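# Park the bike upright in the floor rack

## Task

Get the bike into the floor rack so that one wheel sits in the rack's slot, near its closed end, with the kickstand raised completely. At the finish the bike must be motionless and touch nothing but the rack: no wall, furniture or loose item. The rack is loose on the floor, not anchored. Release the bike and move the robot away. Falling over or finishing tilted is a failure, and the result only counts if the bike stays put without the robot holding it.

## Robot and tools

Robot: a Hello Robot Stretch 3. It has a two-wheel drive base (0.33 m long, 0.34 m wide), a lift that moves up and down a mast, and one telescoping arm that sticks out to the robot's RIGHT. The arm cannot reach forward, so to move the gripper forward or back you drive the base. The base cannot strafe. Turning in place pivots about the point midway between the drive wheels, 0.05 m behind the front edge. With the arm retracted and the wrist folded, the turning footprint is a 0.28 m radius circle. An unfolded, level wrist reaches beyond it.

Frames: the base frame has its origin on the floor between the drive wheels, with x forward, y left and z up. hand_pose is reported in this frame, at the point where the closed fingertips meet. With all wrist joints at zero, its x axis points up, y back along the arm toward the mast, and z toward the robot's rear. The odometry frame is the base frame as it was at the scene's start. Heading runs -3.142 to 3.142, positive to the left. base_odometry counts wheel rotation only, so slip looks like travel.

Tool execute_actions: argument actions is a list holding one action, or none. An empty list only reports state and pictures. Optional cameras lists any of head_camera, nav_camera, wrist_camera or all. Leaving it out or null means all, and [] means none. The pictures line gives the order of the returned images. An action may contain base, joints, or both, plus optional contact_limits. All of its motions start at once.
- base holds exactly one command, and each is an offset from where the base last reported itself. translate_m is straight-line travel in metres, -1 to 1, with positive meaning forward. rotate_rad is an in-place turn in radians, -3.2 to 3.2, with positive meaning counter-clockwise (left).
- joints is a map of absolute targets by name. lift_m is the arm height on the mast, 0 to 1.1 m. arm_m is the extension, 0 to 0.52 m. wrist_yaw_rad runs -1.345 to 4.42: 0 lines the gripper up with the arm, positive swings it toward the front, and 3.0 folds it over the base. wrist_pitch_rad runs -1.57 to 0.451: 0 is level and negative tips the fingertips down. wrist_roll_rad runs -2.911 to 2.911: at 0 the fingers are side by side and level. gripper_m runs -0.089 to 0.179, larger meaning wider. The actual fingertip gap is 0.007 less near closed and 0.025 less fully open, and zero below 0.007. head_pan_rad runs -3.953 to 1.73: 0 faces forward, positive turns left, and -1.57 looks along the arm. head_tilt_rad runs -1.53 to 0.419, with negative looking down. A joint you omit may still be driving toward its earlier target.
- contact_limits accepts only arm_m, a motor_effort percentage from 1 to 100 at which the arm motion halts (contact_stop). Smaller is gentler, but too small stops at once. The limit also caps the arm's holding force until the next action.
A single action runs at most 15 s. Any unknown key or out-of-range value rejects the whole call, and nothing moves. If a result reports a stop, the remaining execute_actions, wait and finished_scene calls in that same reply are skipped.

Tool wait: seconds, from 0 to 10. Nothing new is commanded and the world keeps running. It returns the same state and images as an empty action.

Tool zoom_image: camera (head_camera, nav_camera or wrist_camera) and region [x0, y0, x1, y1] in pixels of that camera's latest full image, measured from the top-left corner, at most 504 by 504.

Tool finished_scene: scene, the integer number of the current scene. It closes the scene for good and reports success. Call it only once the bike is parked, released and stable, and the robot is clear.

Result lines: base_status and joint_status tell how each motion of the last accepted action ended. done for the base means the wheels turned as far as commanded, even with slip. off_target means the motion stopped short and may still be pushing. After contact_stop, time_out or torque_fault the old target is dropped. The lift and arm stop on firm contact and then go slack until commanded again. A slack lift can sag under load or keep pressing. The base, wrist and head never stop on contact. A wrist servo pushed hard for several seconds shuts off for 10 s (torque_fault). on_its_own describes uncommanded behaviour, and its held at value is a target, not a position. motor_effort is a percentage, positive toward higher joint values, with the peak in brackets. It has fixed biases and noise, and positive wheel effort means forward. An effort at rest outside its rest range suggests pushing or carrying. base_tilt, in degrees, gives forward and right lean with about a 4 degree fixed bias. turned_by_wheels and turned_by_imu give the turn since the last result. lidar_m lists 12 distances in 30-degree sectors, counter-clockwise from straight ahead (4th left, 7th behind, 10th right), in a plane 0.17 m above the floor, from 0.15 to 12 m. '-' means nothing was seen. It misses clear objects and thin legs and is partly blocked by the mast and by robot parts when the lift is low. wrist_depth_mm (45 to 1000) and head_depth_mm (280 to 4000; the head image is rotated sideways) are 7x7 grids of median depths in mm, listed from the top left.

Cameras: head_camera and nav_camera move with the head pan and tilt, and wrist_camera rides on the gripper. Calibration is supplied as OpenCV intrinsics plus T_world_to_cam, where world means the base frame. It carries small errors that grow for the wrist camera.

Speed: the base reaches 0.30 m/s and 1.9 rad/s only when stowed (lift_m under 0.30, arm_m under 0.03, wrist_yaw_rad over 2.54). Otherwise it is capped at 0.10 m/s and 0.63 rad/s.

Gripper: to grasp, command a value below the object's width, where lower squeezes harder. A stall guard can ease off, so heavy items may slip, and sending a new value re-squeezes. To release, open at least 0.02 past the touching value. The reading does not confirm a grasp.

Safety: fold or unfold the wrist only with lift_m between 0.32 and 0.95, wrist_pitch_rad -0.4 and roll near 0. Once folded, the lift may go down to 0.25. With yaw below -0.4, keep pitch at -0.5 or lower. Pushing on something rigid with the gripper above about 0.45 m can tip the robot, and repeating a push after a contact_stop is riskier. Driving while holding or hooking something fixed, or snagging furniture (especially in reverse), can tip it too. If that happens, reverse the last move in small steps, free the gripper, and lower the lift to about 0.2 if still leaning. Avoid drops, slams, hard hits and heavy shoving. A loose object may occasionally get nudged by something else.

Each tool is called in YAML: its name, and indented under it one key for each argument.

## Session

execute_actions:
  actions: []

Scene clock: 0.00 s.
base_odometry: x=+0.000 y=+0.000 heading=+0.000 (m, m, rad; odometry frame)
turned_by_wheels: +0.000 (rad since the last result)
turned_by_imu: +0.000 (rad since the last result)
base_tilt: forward=+0.2 right=-2.3 (deg)
lidar_m: 0.67 0.64 0.67 0.91 1.52 1.56 2.16 1.27 1.63 2.33 2.24 0.92
head_depth_mm: 875 874 866 862 859 856 854 / 806 804 798 797 794 792 787 / 753 749 744 743 738 736 737 / 701 702 699 694 692 690 691 / 659 657 655 654 653 650 646 / 621 619 618 616 614 612 613 / 588 586 584 583 579 579 578
base_status: not commanded
joint_positions: lift_m=+0.518 arm_m=-0.001 wrist_yaw_rad=+3.000 wrist_pitch_rad=-0.470 wrist_roll_rad=+0.001 gripper_m=+0.037 head_pan_rad=+0.014 head_tilt_rad=+0.000
joint_status: not commanded
motor_effort: left_wheel=+0 right_wheel=+1 lift_m=+27 arm_m=+1 wrist_yaw_rad=+0 wrist_pitch_rad=+5 wrist_roll_rad=-1 gripper_m=+1 head_pan_rad=+1 head_tilt_rad=+2 (%)
hand_pose: x=+0.0095 y=+0.0716 z=+0.5195 quat_wxyz=(+0.213, +0.697, +0.116, +0.674) (m; base frame)
wrist_depth_mm: - - - 951 720 594 504 / - - - - 788 629 526 / - - - - 859 675 551 / - - - - 939 719 590 / 956 937 942 908 881 763 627 / 803 789 - 767 - 730 651 / 700 680 - 671 656 654 630
pictures: head_camera (sideways: a quarter turn clockwise sets it upright), nav_camera (sideways: a quarter turn counterclockwise sets it upright), wrist_camera
camera_calibration (this result's frames):
head_camera: T_world_to_cam=[[-0.00124812, -0.00140034, -0.999998, 1.32779], [-0.0186879, 0.999824, -0.00137678, 0.0102682], [0.999825, 0.0186862, -0.00127407, -0.0461141], [0, 0, 0, 1]] pos_world=[0.0479551, -0.00754531, 1.32774]
nav_camera: T_world_to_cam=[[-0.0186523, -0.00682789, 0.999803, -1.25852], [0.0255166, -0.999654, -0.00635084, 0.0586457], [0.9995, 0.0253931, 0.0188201, -0.070569], [0, 0, 0, 1]] pos_world=[0.045563, 0.0518244, 1.25997]
wrist_camera: T_world_to_cam=[[0.984939, -0.163584, -0.0560015, 0.035109], [-0.138511, -0.552622, -0.821841, 0.501277], [0.103492, 0.81722, -0.566957, 0.40057], [0, 0, 0, 1]] pos_world=[-0.00660385, -0.0445935, 0.641043]
Images, in order (width x height): head_camera 896x504, nav_camera 672x504, wrist_camera 644x364.

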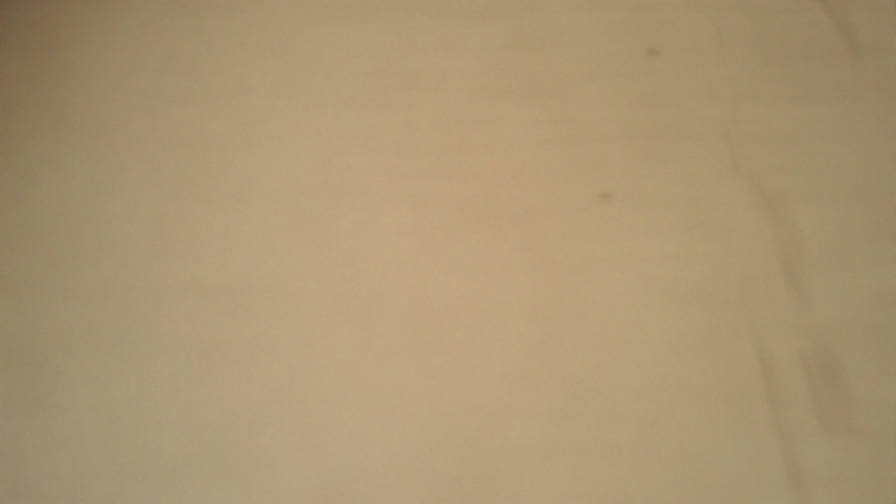

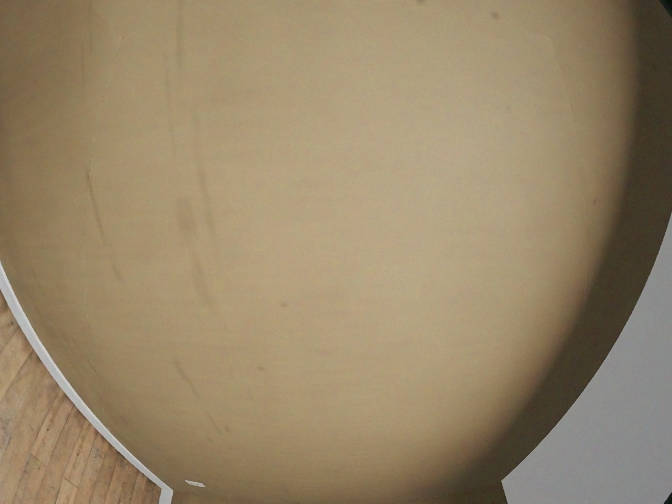

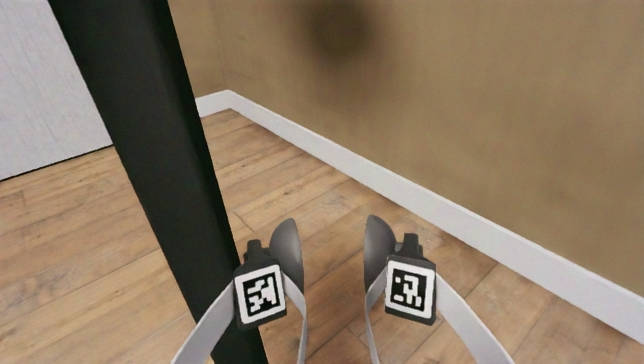

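execute_actions:
  actions:
    - {"joints": {"head_pan_rad": -2.4, "head_tilt_rad": -0.65, "lift_m": 0.285}}
  cameras: ["head_camera", "nav_camera"]

Scene clock: 3.17 s.
base_odometry: x=+0.000 y=+0.000 heading=+0.000 (m, m, rad; odometry frame)
turned_by_wheels: +0.000 (rad since the last result)
turned_by_imu: +0.000 (rad since the last result)
base_tilt: forward=+0.1 right=-2.3 (deg)
lidar_m: 0.67 0.64 0.67 0.91 1.52 1.56 2.16 1.27 1.64 2.32 2.24 0.92
head_depth_mm: 3335 3738 2977 2175 1652 1403 1195 / 3370 3715 3035 1609 1626 1402 1188 / 3429 3789 2924 2008 1648 1405 1204 / 3551 3938 2813 1938 1703 1406 1205 / 3632 - 2975 2043 1718 1415 1205 / 3660 - 2997 2190 1710 1420 1196 / 3743 3883 3021 2204 1719 1411 1198
base_status: not commanded
joint_positions: lift_m=+0.285 arm_m=-0.001 wrist_yaw_rad=+3.000 wrist_pitch_rad=-0.471 wrist_roll_rad=+0.001 gripper_m=+0.037 head_pan_rad=-2.393 head_tilt_rad=-0.642
joint_status: all done
motor_effort: left_wheel=+1(1) right_wheel=+1(1) lift_m=+23(24) arm_m=+0(1) wrist_yaw_rad=+0(0) wrist_pitch_rad=+5(5) wrist_roll_rad=+0(0) gripper_m=+0(0) head_pan_rad=-2(40) head_tilt_rad=-6(46) (%)
hand_pose: x=+0.0095 y=+0.0715 z=+0.2862 quat_wxyz=(+0.213, +0.697, +0.116, +0.674) (m; base frame)
wrist_depth_mm: - - - 948 746 608 506 / - - - - 785 633 535 / - - 923 909 787 670 558 / 769 747 718 708 686 649 577 / 616 608 608 582 582 552 552 / 519 509 - - - 476 465 / 457 - - - 417 416 405
pictures: head_camera (sideways: a quarter turn clockwise sets it upright), nav_camera (sideways: a quarter turn counterclockwise sets it upright)
camera_calibration (this result's frames):
head_camera: T_world_to_cam=[[0.438425, 0.409337, -0.800142, 1.06414], [0.683904, -0.72957, 0.00150082, 0.00223609], [-0.583145, -0.547879, -0.599809, 0.742508], [0, 0, 0, 1]] pos_world=[-0.0350849, -0.0271561, 1.29682]
nav_camera: T_world_to_cam=[[-0.432003, -0.392526, 0.811971, -1.01068], [-0.684473, 0.728943, -0.0117799, 0.0700369], [-0.587257, -0.560861, -0.583579, 0.723123], [0, 0, 0, 1]] pos_world=[0.0359825, -0.0421981, 1.24346]
Images, in order (width x height): head_camera 896x504, nav_camera 672x504.

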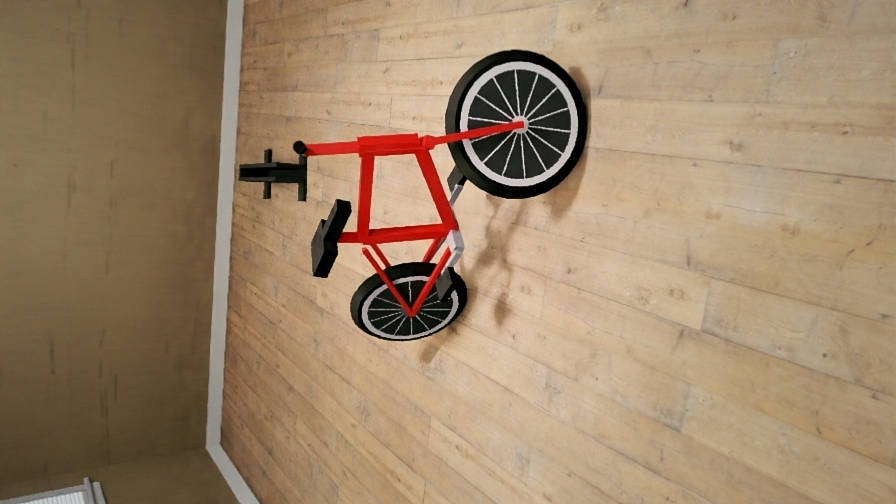

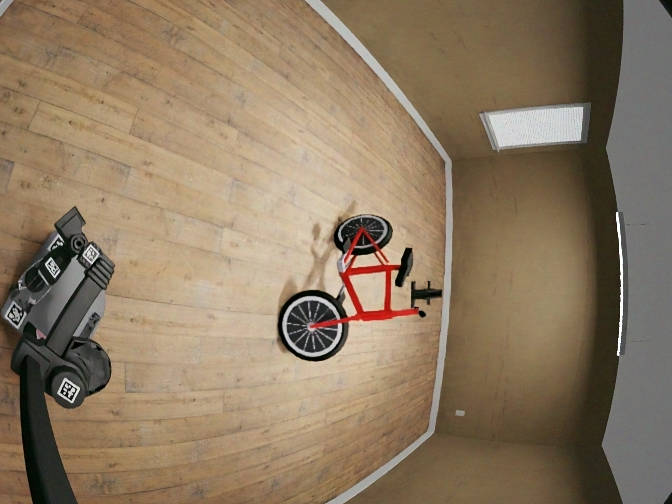

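zoom_image:
  camera: "head_camera"
  region: [220, 125, 330, 225]

zoom_image:
  camera: "head_camera"
  region: [280, 30, 620, 370]

Region (220, 125, 330, 225) of head_camera's 896x504 image, scaled by 4.582, with more detail than that image has; it fills the top 458 rows of this view, and the rest is white.

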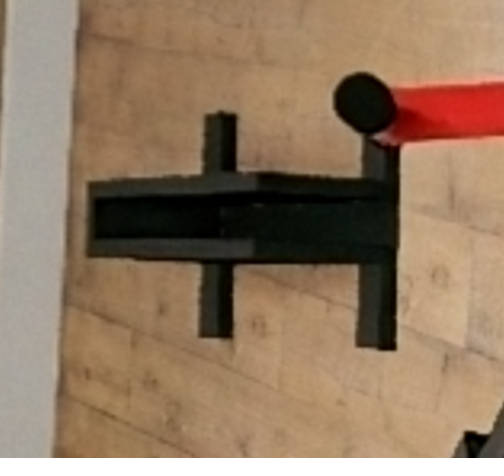

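Region (280, 30, 620, 370) of head_camera's 896x504 image, scaled by 1.482, with more detail than that image has.

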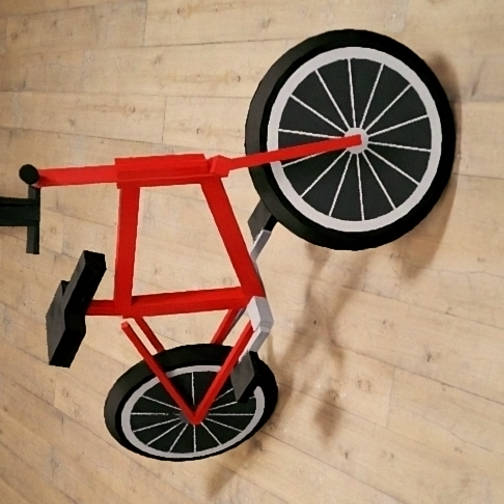

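execute_actions:
  actions:
    - {"base": {"translate_m": -1.0}, "joints": {"head_pan_rad": -1.72, "head_tilt_rad": -0.85}}
  cameras: ["head_camera", "nav_camera"]

Scene clock: 11.43 s.
base_odometry: x=-1.000 y=+0.000 heading=+0.000 (m, m, rad; odometry frame)
turned_by_wheels: +0.000 (rad since the last result)
turned_by_imu: +0.000 (rad since the last result)
base_tilt: forward=+0.1 right=-2.3 (deg)
lidar_m: 1.56 1.51 1.42 1.04 1.02 1.05 1.44 3.24 0.52 0.59 2.74 2.16
head_depth_mm: 3259 2682 2107 1716 1451 1266 1116 / 3406 2687 2056 1734 1459 1268 1114 / 3315 2723 1946 1612 1133 1197 1138 / 3100 2722 1534 1605 1222 1238 1141 / 2876 2722 2120 1677 1460 1269 1126 / 2685 2751 2143 1742 1465 1272 1123 / 2489 2644 2129 1753 1477 1279 1120
base_status: done
joint_positions: lift_m=+0.285 arm_m=-0.001 wrist_yaw_rad=+3.000 wrist_pitch_rad=-0.471 wrist_roll_rad=+0.001 gripper_m=+0.037 head_pan_rad=-1.727 head_tilt_rad=-0.839
joint_status: all done
motor_effort: left_wheel=+1(11) right_wheel=+1(7) lift_m=+23(23) arm_m=+0(0) wrist_yaw_rad=-1(0) wrist_pitch_rad=+5(5) wrist_roll_rad=-1(1) gripper_m=+0(0) head_pan_rad=+3(35) head_tilt_rad=-7(29) (%)
hand_pose: x=+0.0095 y=+0.0715 z=+0.2862 quat_wxyz=(+0.213, +0.697, +0.116, +0.674) (m; base frame)
wrist_depth_mm: 763 - - - - - - / 800 - - - - - - / 839 - 907 890 870 848 833 / 760 750 734 715 699 669 654 / 608 602 610 579 584 559 553 / 515 512 - - - 476 468 / 460 - - - 420 416 410
pictures: head_camera (sideways: a quarter turn clockwise sets it upright), nav_camera (sideways: a quarter turn counterclockwise sets it upright)
camera_calibration (this result's frames):
head_camera: T_world_to_cam=[[0.114409, 0.7363, -0.666913, 0.892479], [0.988456, -0.151492, 0.00231659, -0.000683225], [-0.099326, -0.659479, -0.745132, 0.928578], [0, 0, 0, 1]] pos_world=[-0.00920029, -0.0448578, 1.28712]
nav_camera: T_world_to_cam=[[-0.120155, -0.721716, 0.68168, -0.842762], [-0.9882, 0.152656, -0.0125613, 0.0729038], [-0.0949967, -0.675146, -0.731542, 0.912583], [0, 0, 0, 1]] pos_world=[0.057474, -0.00323811, 1.243]
Images, in order (width x height): head_camera 896x504, nav_camera 672x504.

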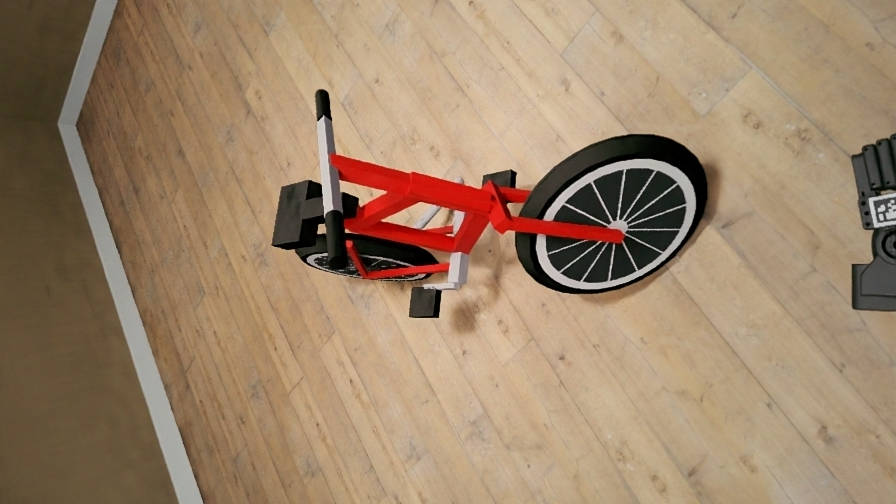

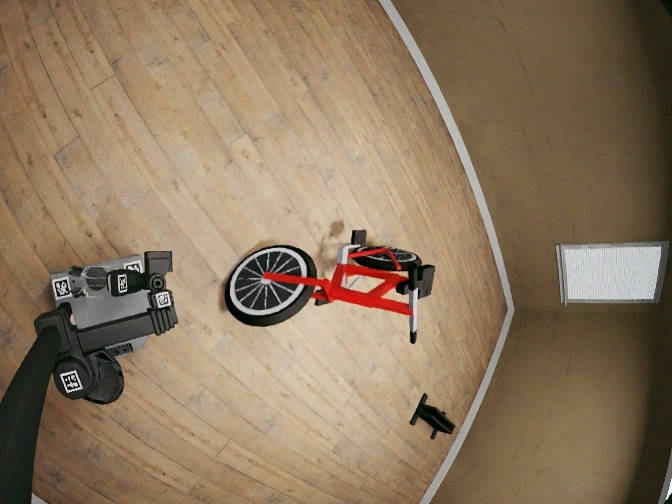

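zoom_image:
  camera: "head_camera"
  region: [260, 80, 520, 330]

zoom_image:
  camera: "head_camera"
  region: [470, 110, 730, 320]

Region (260, 80, 520, 330) of head_camera's 896x504 image, scaled by 1.938, with more detail than that image has; it fills the top 485 rows of this view, and the rest is white.

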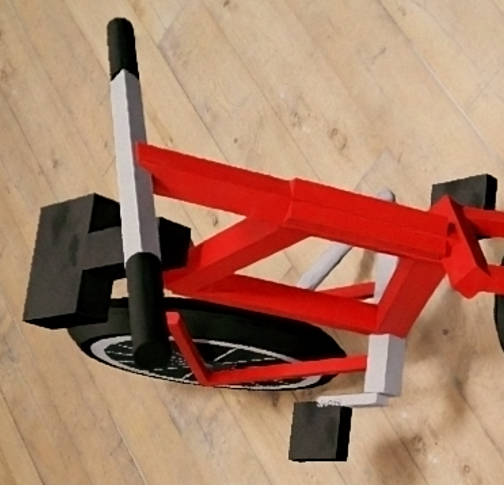

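Region (470, 110, 730, 320) of head_camera's 896x504 image, scaled by 1.938, with more detail than that image has; it fills the top 407 rows of this view, and the rest is white.

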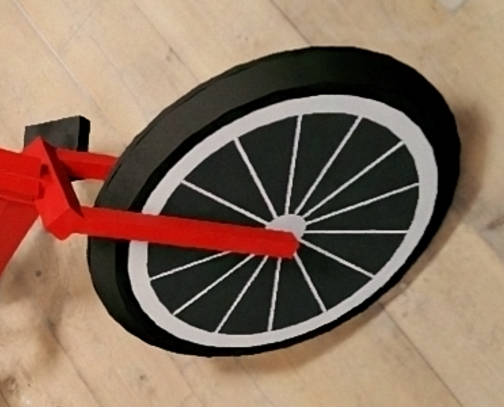

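zoom_image:
  camera: "nav_camera"
  region: [390, 375, 480, 455]

Region (390, 375, 480, 455) of nav_camera's 672x504 image, scaled by 5.600, with more detail than that image has.

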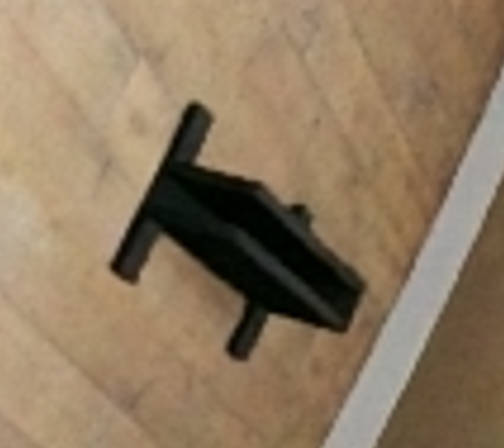

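execute_actions:
  actions:
    - {"base": {"rotate_rad": -2.56}, "joints": {"head_pan_rad": 0.3, "head_tilt_rad": -0.7, "lift_m": 0.295}}
  cameras: ["head_camera", "nav_camera"]

Scene clock: 16.73 s.
base_odometry: x=-1.000 y=+0.000 heading=-2.560 (m, m, rad; odometry frame)
turned_by_wheels: -2.560 (rad since the last result)
turned_by_imu: -2.593 (rad since the last result)
base_tilt: forward=+0.2 right=-2.3 (deg)
lidar_m: 3.24 0.52 0.63 2.74 2.04 1.54 1.51 1.36 1.03 1.00 1.08 1.53
head_depth_mm: 2663 2928 2632 2011 1612 1360 1158 / 2722 3050 2616 1995 1621 1349 1160 / 2833 3146 2597 2008 1624 1360 1167 / 2910 3223 2540 1988 1618 1356 1163 / 3027 3328 2673 2030 1630 1362 1120 / 3092 3425 2686 1991 1632 1059 1103 / 3268 3558 2673 1890 1156 1088 1127
base_status: done
joint_positions: lift_m=+0.295 arm_m=-0.001 wrist_yaw_rad=+3.000 wrist_pitch_rad=-0.471 wrist_roll_rad=+0.001 gripper_m=+0.037 head_pan_rad=+0.293 head_tilt_rad=-0.704
joint_status: all done
motor_effort: left_wheel=+5(16) right_wheel=-4(9) lift_m=+31(33) arm_m=+0(0) wrist_yaw_rad=+0(0) wrist_pitch_rad=+5(5) wrist_roll_rad=+0(0) gripper_m=+0(0) head_pan_rad=+4(44) head_tilt_rad=+3(21) (%)
hand_pose: x=+0.0095 y=+0.0715 z=+0.2959 quat_wxyz=(+0.213, +0.697, +0.116, +0.674) (m; base frame)
wrist_depth_mm: - - - - - - 505 / - - - - - 645 496 / - - 961 916 914 612 483 / 774 761 737 722 708 608 489 / 633 606 625 595 599 572 552 / 532 519 - 514 - 485 483 / 457 - - - 426 420 421
pictures: head_camera (sideways: a quarter turn clockwise sets it upright), nav_camera (sideways: a quarter turn counterclockwise sets it upright)
camera_calibration (this result's frames):
head_camera: T_world_to_cam=[[-0.620631, -0.188589, -0.761085, 1.01969], [-0.292722, 0.956196, 0.00176708, 0.00784702], [0.727414, 0.223883, -0.648649, 0.798048], [0, 0, 0, 1]] pos_world=[0.054638, 0.00612913, 1.29371]
nav_camera: T_world_to_cam=[[0.608202, 0.176545, 0.773901, -0.967393], [0.292892, -0.956069, -0.0120788, 0.0644631], [0.73777, 0.234016, -0.633192, 0.779581], [0, 0, 0, 1]] pos_world=[-0.00566218, 0.0499858, 1.24307]
Images, in order (width x height): head_camera 896x504, nav_camera 672x504.

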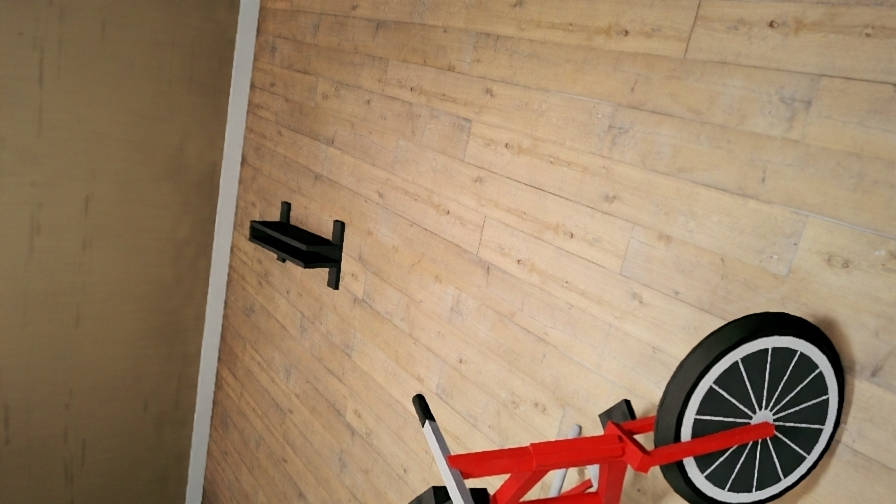

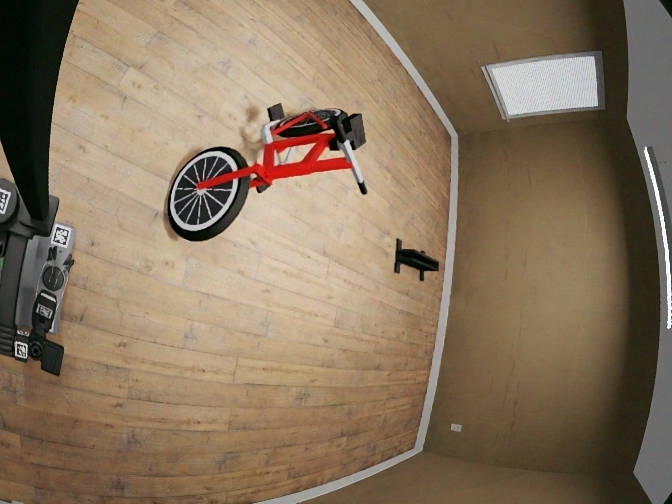

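execute_actions:
  actions:
    - {"base": {"translate_m": 1.0}, "joints": {"head_pan_rad": 0.46, "head_tilt_rad": -0.7}}
  cameras: ["head_camera", "nav_camera"]

Scene clock: 22.00 s.
base_odometry: x=-1.835 y=-0.550 heading=-2.560 (m, m, rad; odometry frame)
turned_by_wheels: +0.000 (rad since the last result)
turned_by_imu: +0.002 (rad since the last result)
base_tilt: forward=+0.1 right=-2.3 (deg)
lidar_m: 2.25 2.38 2.76 0.85 0.73 0.57 2.50 1.45 1.10 1.07 1.13 1.61
head_depth_mm: 1883 2080 2303 1990 1605 1349 1168 / 1956 2170 2397 2006 1598 1351 1162 / 2065 2283 2496 1998 1617 1355 1166 / 2162 2414 2634 1901 1620 1351 1160 / 2269 2570 2661 2024 1620 1356 1171 / 2434 2747 2683 2029 1616 1363 1167 / 2577 2953 2662 2017 1626 1361 1171
base_status: done
joint_positions: lift_m=+0.295 arm_m=-0.001 wrist_yaw_rad=+3.000 wrist_pitch_rad=-0.471 wrist_roll_rad=+0.001 gripper_m=+0.037 head_pan_rad=+0.453 head_tilt_rad=-0.704
joint_status: all done
motor_effort: left_wheel=+4(17) right_wheel=-3(6) lift_m=+31(31) arm_m=+0(0) wrist_yaw_rad=+0(0) wrist_pitch_rad=+5(5) wrist_roll_rad=+0(0) gripper_m=+0(0) head_pan_rad=+2(17) head_tilt_rad=+2(4) (%)
hand_pose: x=+0.0095 y=+0.0715 z=+0.2959 quat_wxyz=(+0.213, +0.697, +0.116, +0.674) (m; base frame)
wrist_depth_mm: - - 880 - - - - / - - 964 - - - - / - - 939 918 900 873 848 / 775 766 751 723 713 693 663 / 625 610 622 598 600 568 559 / 524 522 - 517 - 487 476 / 462 - - - 427 423 418
pictures: head_camera (sideways: a quarter turn clockwise sets it upright), nav_camera (sideways: a quarter turn counterclockwise sets it upright)
camera_calibration (this result's frames):
head_camera: T_world_to_cam=[[-0.582377, -0.284936, -0.761346, 1.0198], [-0.441343, 0.897337, 0.00176539, 0.00875581], [0.682681, 0.337043, -0.648343, 0.797922], [0, 0, 0, 1]] pos_world=[0.0530442, 0.0137863, 1.29373]
nav_camera: T_world_to_cam=[[0.572021, 0.271064, 0.774155, -0.967505], [0.441494, -0.897183, -0.012077, 0.0635543], [0.691285, 0.348693, -0.63288, 0.77946], [0, 0, 0, 1]] pos_world=[-0.0134554, 0.0474834, 1.24307]
Images, in order (width x height): head_camera 896x504, nav_camera 672x504.

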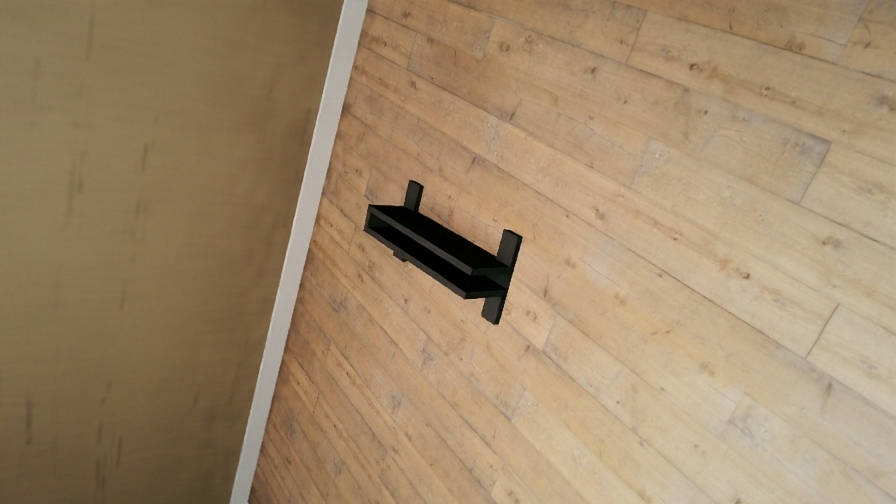

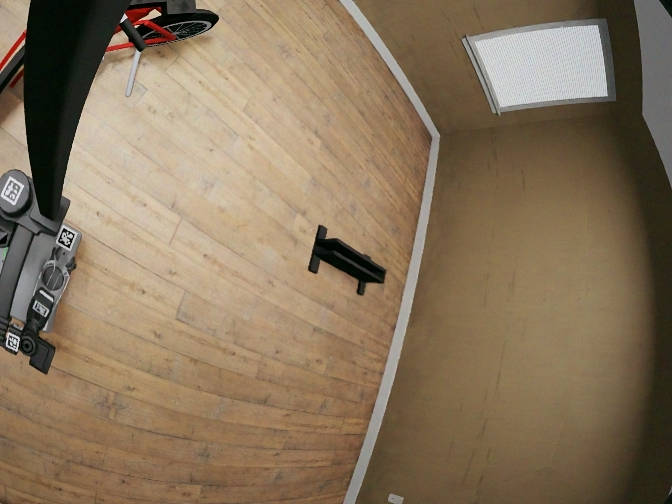

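zoom_image:
  camera: "head_camera"
  region: [350, 165, 540, 340]

Region (350, 165, 540, 340) of head_camera's 896x504 image, scaled by 2.653, with more detail than that image has; it fills the top 464 rows of this view, and the rest is white.

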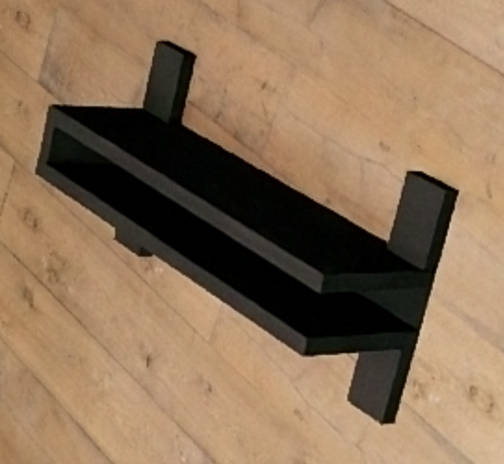

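execute_actions:
  actions:
    - {"base": {"rotate_rad": 0.417}, "joints": {"head_pan_rad": 0.0}}
  cameras: []

execute_actions:
  actions:
    - {"base": {"translate_m": 0.98}, "joints": {"head_tilt_rad": -1.1, "wrist_pitch_rad": -0.4, "gripper_m": 0.06}}
  cameras: ["head_camera"]

Scene clock: 23.93 s.
base_odometry: x=-1.835 y=-0.550 heading=-2.143 (m, m, rad; odometry frame)
turned_by_wheels: +0.417 (rad since the last result)
turned_by_imu: +0.422 (rad since the last result)
base_tilt: forward=+0.1 right=-2.4 (deg)
lidar_m: 2.31 2.83 0.90 0.62 0.57 2.50 1.57 1.13 1.07 1.10 1.45 2.26
head_depth_mm: 1849 2054 2311 2002 1606 1343 1160 / 1953 2165 2405 1998 1616 1356 1156 / 2038 2259 2493 2008 1611 1359 1161 / 2122 2401 2569 1901 1606 1362 1162 / 2233 2526 2674 2016 1619 1357 1165 / 2346 2695 2671 2027 1627 1359 1170 / 2505 2830 2661 2017 1624 1357 1169
base_status: done
joint_positions: lift_m=+0.295 arm_m=-0.001 wrist_yaw_rad=+3.000 wrist_pitch_rad=-0.471 wrist_roll_rad=+0.001 gripper_m=+0.037 head_pan_rad=+0.007 head_tilt_rad=-0.704
joint_status: all done
motor_effort: left_wheel=-3(11) right_wheel=+4(12) lift_m=+31(31) arm_m=+0(0) wrist_yaw_rad=+0(1) wrist_pitch_rad=+5(5) wrist_roll_rad=+0(0) gripper_m=+0(0) head_pan_rad=-3(27) head_tilt_rad=+3(4) (%)
hand_pose: x=+0.0095 y=+0.0715 z=+0.2959 quat_wxyz=(+0.213, +0.697, +0.116, +0.674) (m; base frame)
wrist_depth_mm: - - - 866 - - - / 492 - - 894 - - - / 496 - 923 895 903 872 844 / 563 695 729 728 699 680 680 / 630 616 623 584 600 567 562 / 534 517 - 522 - 488 480 / 462 - - - 428 424 420
pictures: none
No camera images: the call's "cameras" was empty. Leave "cameras" out to get every camera's image.

Scene clock: 28.97 s.
base_odometry: x=-2.366 y=-1.374 heading=-2.143 (m, m, rad; odometry frame)
turned_by_wheels: +0.000 (rad since the last result)
turned_by_imu: +0.002 (rad since the last result)
base_tilt: forward=+0.2 right=-2.3 (deg)
lidar_m: 1.42 1.86 2.25 2.31 1.13 1.16 2.28 1.60 1.51 1.55 1.46 1.38
head_depth_mm: 1271 1515 1600 1428 1289 1183 1082 / 1343 1588 1598 1429 1294 1183 1123 / 1414 1680 1599 1437 1296 1179 - / 1486 1740 1629 1344 1276 1176 - / 1585 1790 1627 1434 1269 1179 - / 1676 1837 1619 1444 1303 1186 1098 / 1775 1832 1613 1443 1296 1192 1080
base_status: done
joint_positions: lift_m=+0.295 arm_m=-0.001 wrist_yaw_rad=+3.000 wrist_pitch_rad=-0.420 wrist_roll_rad=+0.001 gripper_m=+0.060 head_pan_rad=+0.007 head_tilt_rad=-1.087
joint_status: all done
motor_effort: left_wheel=-3(10) right_wheel=+4(13) lift_m=+31(30) arm_m=+0(0) wrist_yaw_rad=+0(0) wrist_pitch_rad=+9(9) wrist_roll_rad=+0(0) gripper_m=+0(73) head_pan_rad=-3(4) head_tilt_rad=-8(39) (%)
hand_pose: x=+0.0104 y=+0.0781 z=+0.3071 quat_wxyz=(+0.196, +0.700, +0.098, +0.679) (m; base frame)
wrist_depth_mm: - - - - - - - / 883 - - - - - - / 948 - - - - 965 937 / 883 815 794 795 772 745 733 / 667 661 682 633 639 606 599 / 555 550 - 529 512 514 474 / 476 487 - - 446 443 416
pictures: head_camera (sideways: a quarter turn clockwise sets it upright)
camera_calibration (this result's frames):
head_camera: T_world_to_cam=[[-0.885978, -0.00748587, -0.463666, 0.633793], [-0.0101286, 0.999944, 0.00320979, 0.0042462], [0.463616, 0.0075401, -0.886004, 1.10828], [0, 0, 0, 1]] pos_world=[0.0477539, -0.007858, 1.2758]
Images, in order (width x height): head_camera 896x504.

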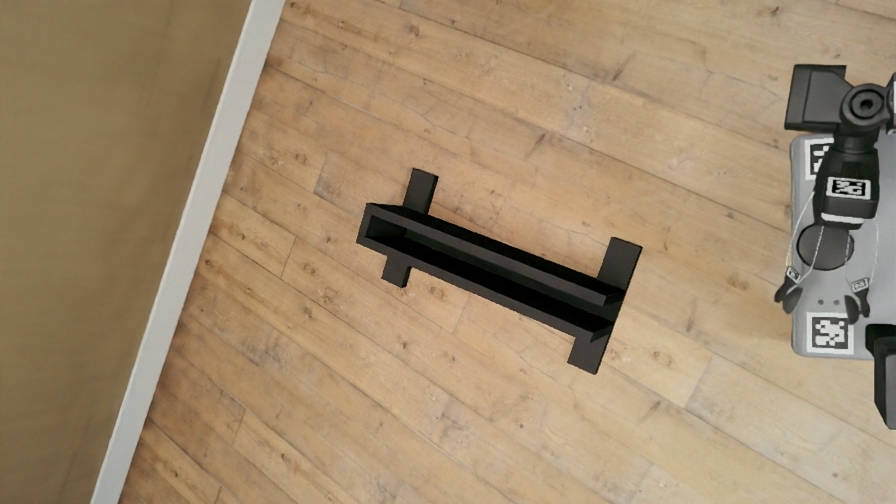

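zoom_image:
  camera: "head_camera"
  region: [345, 155, 655, 385]

zoom_image:
  camera: "head_camera"
  region: [740, 110, 896, 380]

Region (345, 155, 655, 385) of head_camera's 896x504 image, scaled by 1.626, with more detail than that image has; it fills the top 374 rows of this view, and the rest is white.

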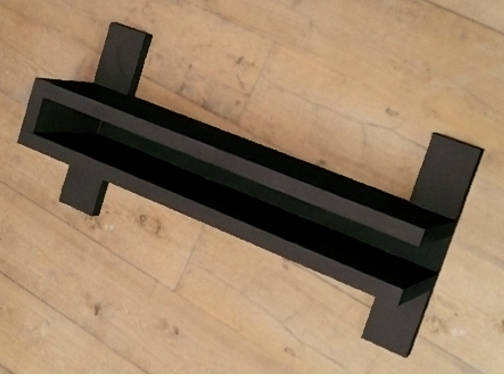

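Region (740, 110, 896, 380) of head_camera's 896x504 image, scaled by 1.867, with more detail than that image has; it fills the left 291 columns of this view, and the rest is white.

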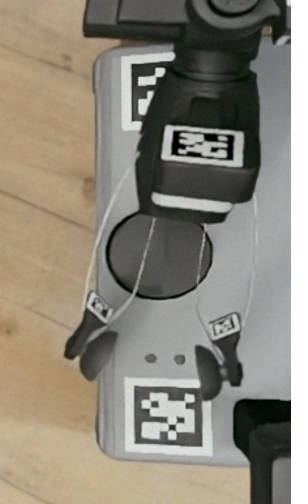

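execute_actions:
  actions:
    - {"base": {"rotate_rad": 1.633}, "joints": {"lift_m": 0.345, "wrist_yaw_rad": 0.0, "arm_m": 0.3, "head_pan_rad": -1.57}}
  cameras: []

execute_actions:
  actions:
    - {"joints": {"arm_m": 0.492, "wrist_pitch_rad": -1.57, "wrist_roll_rad": 0.435, "gripper_m": 0.16}}
  cameras: ["head_camera", "wrist_camera"]

Scene clock: 33.20 s.
base_odometry: x=-2.366 y=-1.374 heading=-0.510 (m, m, rad; odometry frame)
turned_by_wheels: +1.633 (rad since the last result)
turned_by_imu: +1.656 (rad since the last result)
base_tilt: forward=+0.1 right=-2.3 (deg)
lidar_m: 2.33 1.12 1.16 2.13 1.57 1.51 1.58 1.43 1.38 1.44 1.98 2.25
head_depth_mm: 1303 1523 1622 1436 1290 1180 1100 / 1376 1632 1601 1437 1296 1199 - / 1464 1715 1615 1437 1293 1208 - / 1557 1776 1611 1391 1252 1205 - / 1647 1832 1603 1439 1268 1180 1092 / 1779 1843 1620 1443 1300 1188 1085 / 1941 1848 1632 1452 1298 1184 1099
base_status: done
joint_positions: lift_m=+0.345 arm_m=+0.300 wrist_yaw_rad=+0.002 wrist_pitch_rad=-0.419 wrist_roll_rad=+0.001 gripper_m=+0.060 head_pan_rad=-1.563 head_tilt_rad=-1.087
joint_status: all done
motor_effort: left_wheel=-3(12) right_wheel=+4(12) lift_m=+31(33) arm_m=+3(7) wrist_yaw_rad=-2(4) wrist_pitch_rad=+9(9) wrist_roll_rad=-1(0) gripper_m=+0(0) head_pan_rad=-2(39) head_tilt_rad=-8(9) (%)
hand_pose: x=-0.0210 y=-0.6689 z=+0.3572 quat_wxyz=(+0.692, +0.148, -0.691, -0.147) (m; base frame)
wrist_depth_mm: - - - 939 821 734 654 / - - - - 873 764 686 / - - - - 937 829 746 / 953 903 907 886 850 831 746 / 749 731 749 710 720 676 667 / 619 605 623 597 425 584 564 / 533 522 503 482 462 496 486
pictures: none
No camera images: the call's "cameras" was empty. Leave "cameras" out to get every camera's image.

Scene clock: 35.87 s.
base_odometry: x=-2.366 y=-1.374 heading=-0.510 (m, m, rad; odometry frame)
turned_by_wheels: +0.000 (rad since the last result)
turned_by_imu: +0.000 (rad since the last result)
base_tilt: forward=+0.1 right=-2.3 (deg)
lidar_m: 2.34 1.12 1.16 2.13 1.57 1.51 1.57 1.43 1.38 1.44 1.98 2.25
head_depth_mm: 1298 1517 1598 1429 1295 1171 1111 / 1375 1635 1609 1434 1294 1194 - / 1457 1731 1668 1391 1293 1223 - / 1554 1783 1630 1374 1242 1209 - / 1652 1822 1615 1442 1264 1179 1087 / 1777 1840 1618 1438 1304 1186 1092 / 1933 1840 1620 1449 1304 1188 1084
base_status: not commanded
joint_positions: lift_m=+0.345 arm_m=+0.492 wrist_yaw_rad=+0.002 wrist_pitch_rad=-1.563 wrist_roll_rad=+0.433 gripper_m=+0.160 head_pan_rad=-1.563 head_tilt_rad=-1.087
joint_status: all done
motor_effort: left_wheel=-3(3) right_wheel=+4(4) lift_m=+31(30) arm_m=+3(3) wrist_yaw_rad=-2(2) wrist_pitch_rad=-4(8) wrist_roll_rad=+1(1) gripper_m=+0(82) head_pan_rad=-3(3) head_tilt_rad=-9(8) (%)
hand_pose: x=-0.0217 y=-0.6146 z=+0.2271 quat_wxyz=(+0.383, +0.380, -0.597, -0.593) (m; base frame)
wrist_depth_mm: 367 366 257 344 359 357 353 / 372 373 367 359 365 366 365 / 380 378 374 370 375 371 370 / 389 386 381 347 377 380 377 / 397 397 393 347 385 384 385 / 404 - 404 393 396 398 394 / 417 412 406 350 405 405 406
pictures: head_camera (sideways: a quarter turn clockwise sets it upright), wrist_camera
camera_calibration (this result's frames):
head_camera: T_world_to_cam=[[-0.0081309, 0.885999, -0.463616, 0.628374], [0.999936, 0.0108562, 0.00320998, -0.00191545], [0.00787714, -0.463561, -0.88603, 1.11109], [0, 0, 0, 1]] pos_world=[-0.00172768, -0.0416581, 1.27579]
wrist_camera: T_world_to_cam=[[-0.881641, 0.471851, -0.00815061, 0.276353], [0.467271, 0.875241, 0.124945, 0.553133], [0.0660893, 0.106348, -0.99213, 0.457594], [0, 0, 0, 1]] pos_world=[-0.0450608, -0.663186, 0.387134]
Images, in order (width x height): head_camera 896x504, wrist_camera 644x364.

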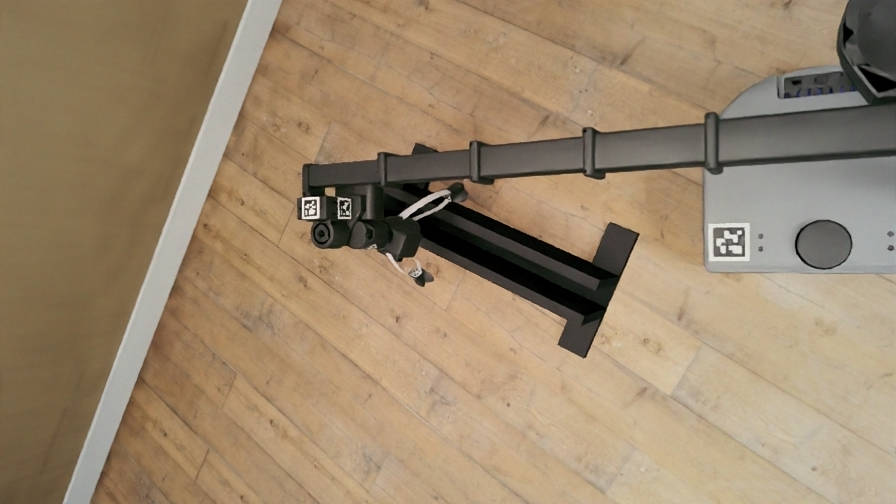

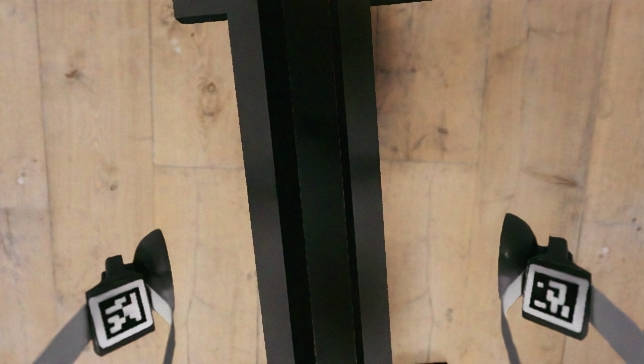

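execute_actions:
  actions:
    - {"base": {"translate_m": 0.011}, "joints": {"lift_m": 0.245, "wrist_roll_rad": 0.40}}
  cameras: ["wrist_camera"]

execute_actions:
  actions:
    - {"joints": {"gripper_m": 0.03}}
  cameras: ["wrist_camera"]

Scene clock: 37.87 s.
base_odometry: x=-2.356 y=-1.379 heading=-0.510 (m, m, rad; odometry frame)
turned_by_wheels: +0.000 (rad since the last result)
turned_by_imu: +0.000 (rad since the last result)
base_tilt: forward=+0.1 right=-2.3 (deg)
lidar_m: 2.33 1.12 1.15 2.14 1.57 1.52 1.58 1.44 1.39 1.44 1.99 2.24
head_depth_mm: 1305 1526 1597 1433 1287 1172 1097 / 1374 1639 1616 1434 1295 1194 - / 1470 1729 1628 1437 1322 1214 - / 1553 1793 1614 1390 1241 1206 - / 1674 1849 1629 1441 1289 1184 1086 / 1811 1845 1619 1442 1300 1188 1084 / 1938 1848 1615 1442 1300 1185 1091
base_status: done
joint_positions: lift_m=+0.245 arm_m=+0.492 wrist_yaw_rad=+0.002 wrist_pitch_rad=-1.563 wrist_roll_rad=+0.404 gripper_m=+0.160 head_pan_rad=-1.563 head_tilt_rad=-1.087
joint_status: all done
motor_effort: left_wheel=-3(7) right_wheel=+5(11) lift_m=+23(27) arm_m=+3(3) wrist_yaw_rad=-2(2) wrist_pitch_rad=-4(4) wrist_roll_rad=-3(2) gripper_m=+0(0) head_pan_rad=-3(2) head_tilt_rad=-8(8) (%)
hand_pose: x=-0.0217 y=-0.6146 z=+0.1275 quat_wxyz=(+0.392, +0.388, -0.592, -0.588) (m; base frame)
wrist_depth_mm: 272 271 118 265 117 266 263 / 278 274 120 270 119 270 270 / 281 282 122 274 122 275 274 / 287 287 125 279 124 281 281 / 292 292 128 286 126 287 287 / 300 - 131 292 130 295 290 / 305 309 133 297 132 299 299
pictures: wrist_camera
camera_calibration (this result's frames):
wrist_camera: T_world_to_cam=[[-0.894759, 0.44648, -0.00790179, 0.259624], [0.44211, 0.888213, 0.124969, 0.57299], [0.0628147, 0.108324, -0.992129, 0.359877], [0, 0, 0, 1]] pos_world=[-0.0436291, -0.663838, 0.287489]
Images, in order (width x height): wrist_camera 644x364.

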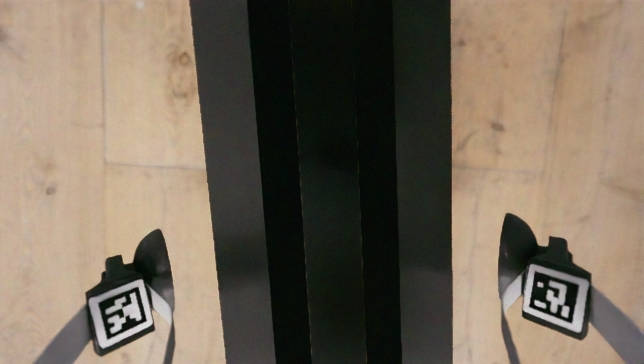

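Scene clock: 39.67 s.
base_odometry: x=-2.356 y=-1.379 heading=-0.510 (m, m, rad; odometry frame)
turned_by_wheels: +0.000 (rad since the last result)
turned_by_imu: +0.000 (rad since the last result)
base_tilt: forward=+0.1 right=-2.3 (deg)
lidar_m: 2.33 1.11 1.15 2.14 1.57 1.52 1.58 1.44 1.39 1.45 1.99 2.24
head_depth_mm: 1305 1519 1593 1426 1292 1175 1092 / 1388 1641 1606 1435 1281 1196 - / 1467 1748 1635 1411 1310 1216 - / 1567 1770 1610 1397 1248 1211 - / 1661 1832 1598 1442 1281 1189 1090 / 1786 1837 1608 1433 1311 1179 1082 / 1918 1832 1618 1441 1305 1192 1094
base_status: not commanded
joint_positions: lift_m=+0.245 arm_m=+0.492 wrist_yaw_rad=+0.002 wrist_pitch_rad=-1.564 wrist_roll_rad=+0.403 gripper_m=+0.031 head_pan_rad=-1.563 head_tilt_rad=-1.087
joint_status: all done
motor_effort: left_wheel=-3(4) right_wheel=+5(5) lift_m=+23(23) arm_m=+3(3) wrist_yaw_rad=-1(1) wrist_pitch_rad=-4(4) wrist_roll_rad=-2(3) gripper_m=-28(100) head_pan_rad=-3(3) head_tilt_rad=-8(9) (%)
hand_pose: x=-0.0217 y=-0.6143 z=+0.1275 quat_wxyz=(+0.392, +0.389, -0.591, -0.588) (m; base frame)
wrist_depth_mm: 272 271 118 264 117 265 263 / 277 275 121 270 119 270 269 / 282 283 123 273 122 275 276 / 287 287 126 280 124 280 279 / 293 293 128 285 127 287 286 / 302 297 130 292 130 291 291 / 308 306 134 298 133 302 299
pictures: wrist_camera
camera_calibration (this result's frames):
wrist_camera: T_world_to_cam=[[-0.895014, 0.445976, -0.0074557, 0.259141], [0.441602, 0.888341, 0.125845, 0.572724], [0.062747, 0.109341, -0.992022, 0.360481], [0, 0, 0, 1]] pos_world=[-0.0436004, -0.66376, 0.287463]
Images, in order (width x height): wrist_camera 644x364.

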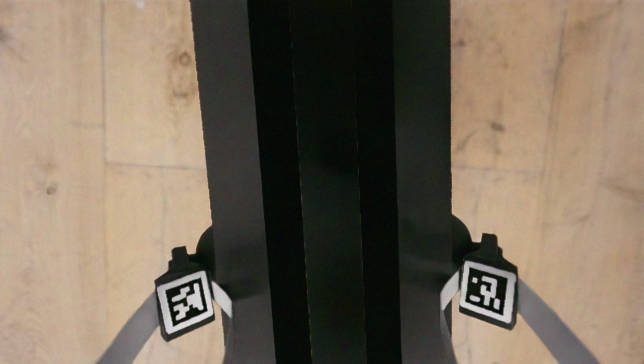

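execute_actions:
  actions:
    - {"base": {"rotate_rad": 1.5}, "joints": {"lift_m": 0.29, "gripper_m": 0.026}}
  cameras: ["head_camera"]

Scene clock: 43.87 s.
base_odometry: x=-2.356 y=-1.379 heading=+0.990 (m, m, rad; odometry frame)
turned_by_wheels: +1.500 (rad since the last result)
turned_by_imu: +1.522 (rad since the last result)
base_tilt: forward=+0.1 right=-2.3 (deg)
lidar_m: 2.31 1.61 1.53 1.56 1.47 1.39 1.42 1.85 2.24 0.34 0.39 1.15
head_depth_mm: 2030 1807 1609 1432 1297 1174 1091 / 2076 1814 1612 1429 1295 1194 - / 2106 1838 1631 1394 1302 1214 - / 2133 1836 1635 1325 1239 1205 - / 2116 1842 1615 1437 1250 1182 1089 / 2141 1845 1620 1440 1299 1187 1087 / 2139 1838 1595 1441 1298 1190 1091
base_status: done
joint_positions: lift_m=+0.289 arm_m=+0.492 wrist_yaw_rad=+0.001 wrist_pitch_rad=-1.558 wrist_roll_rad=+0.401 gripper_m=+0.041 head_pan_rad=-1.563 head_tilt_rad=-1.087
joint_status: gripper_m off_target (ended at +0.041, target +0.026); the others done
on_its_own: gripper_m is held at +0.039, not at your +0.026, by its stall guard, which is still easing
motor_effort: left_wheel=-3(18) right_wheel=+4(29) lift_m=+38(45) arm_m=+2(3) wrist_yaw_rad=-2(2) wrist_pitch_rad=-6(6) wrist_roll_rad=-1(4) gripper_m=-24(68) head_pan_rad=-3(3) head_tilt_rad=-8(8) (%)
hand_pose: x=-0.0217 y=-0.6158 z=+0.1717 quat_wxyz=(+0.393, +0.388, -0.593, -0.586) (m; base frame)
wrist_depth_mm: 312 311 118 264 117 307 303 / 318 317 120 270 119 312 310 / 323 324 123 273 122 321 316 / 331 331 126 280 125 325 322 / 338 337 128 288 127 329 327 / 345 344 130 292 130 334 336 / 354 354 134 299 134 346 344
pictures: head_camera (sideways: a quarter turn clockwise sets it upright)
camera_calibration (this result's frames):
head_camera: T_world_to_cam=[[-0.00806911, 0.885999, -0.463616, 0.628373], [0.999937, 0.0107865, 0.00320998, -0.00191546], [0.00784482, -0.463561, -0.88603, 1.11109], [0, 0, 0, 1]] pos_world=[-0.00173058, -0.0416575, 1.27579]
Images, in order (width x height): head_camera 896x504.

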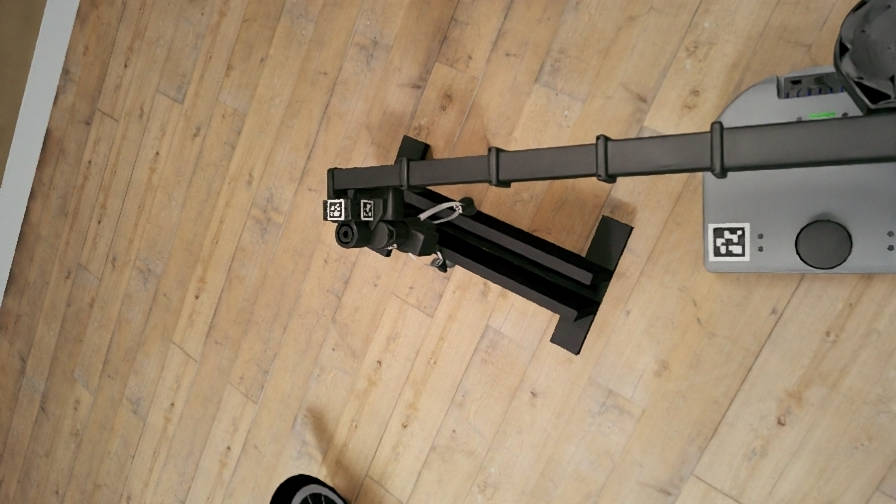

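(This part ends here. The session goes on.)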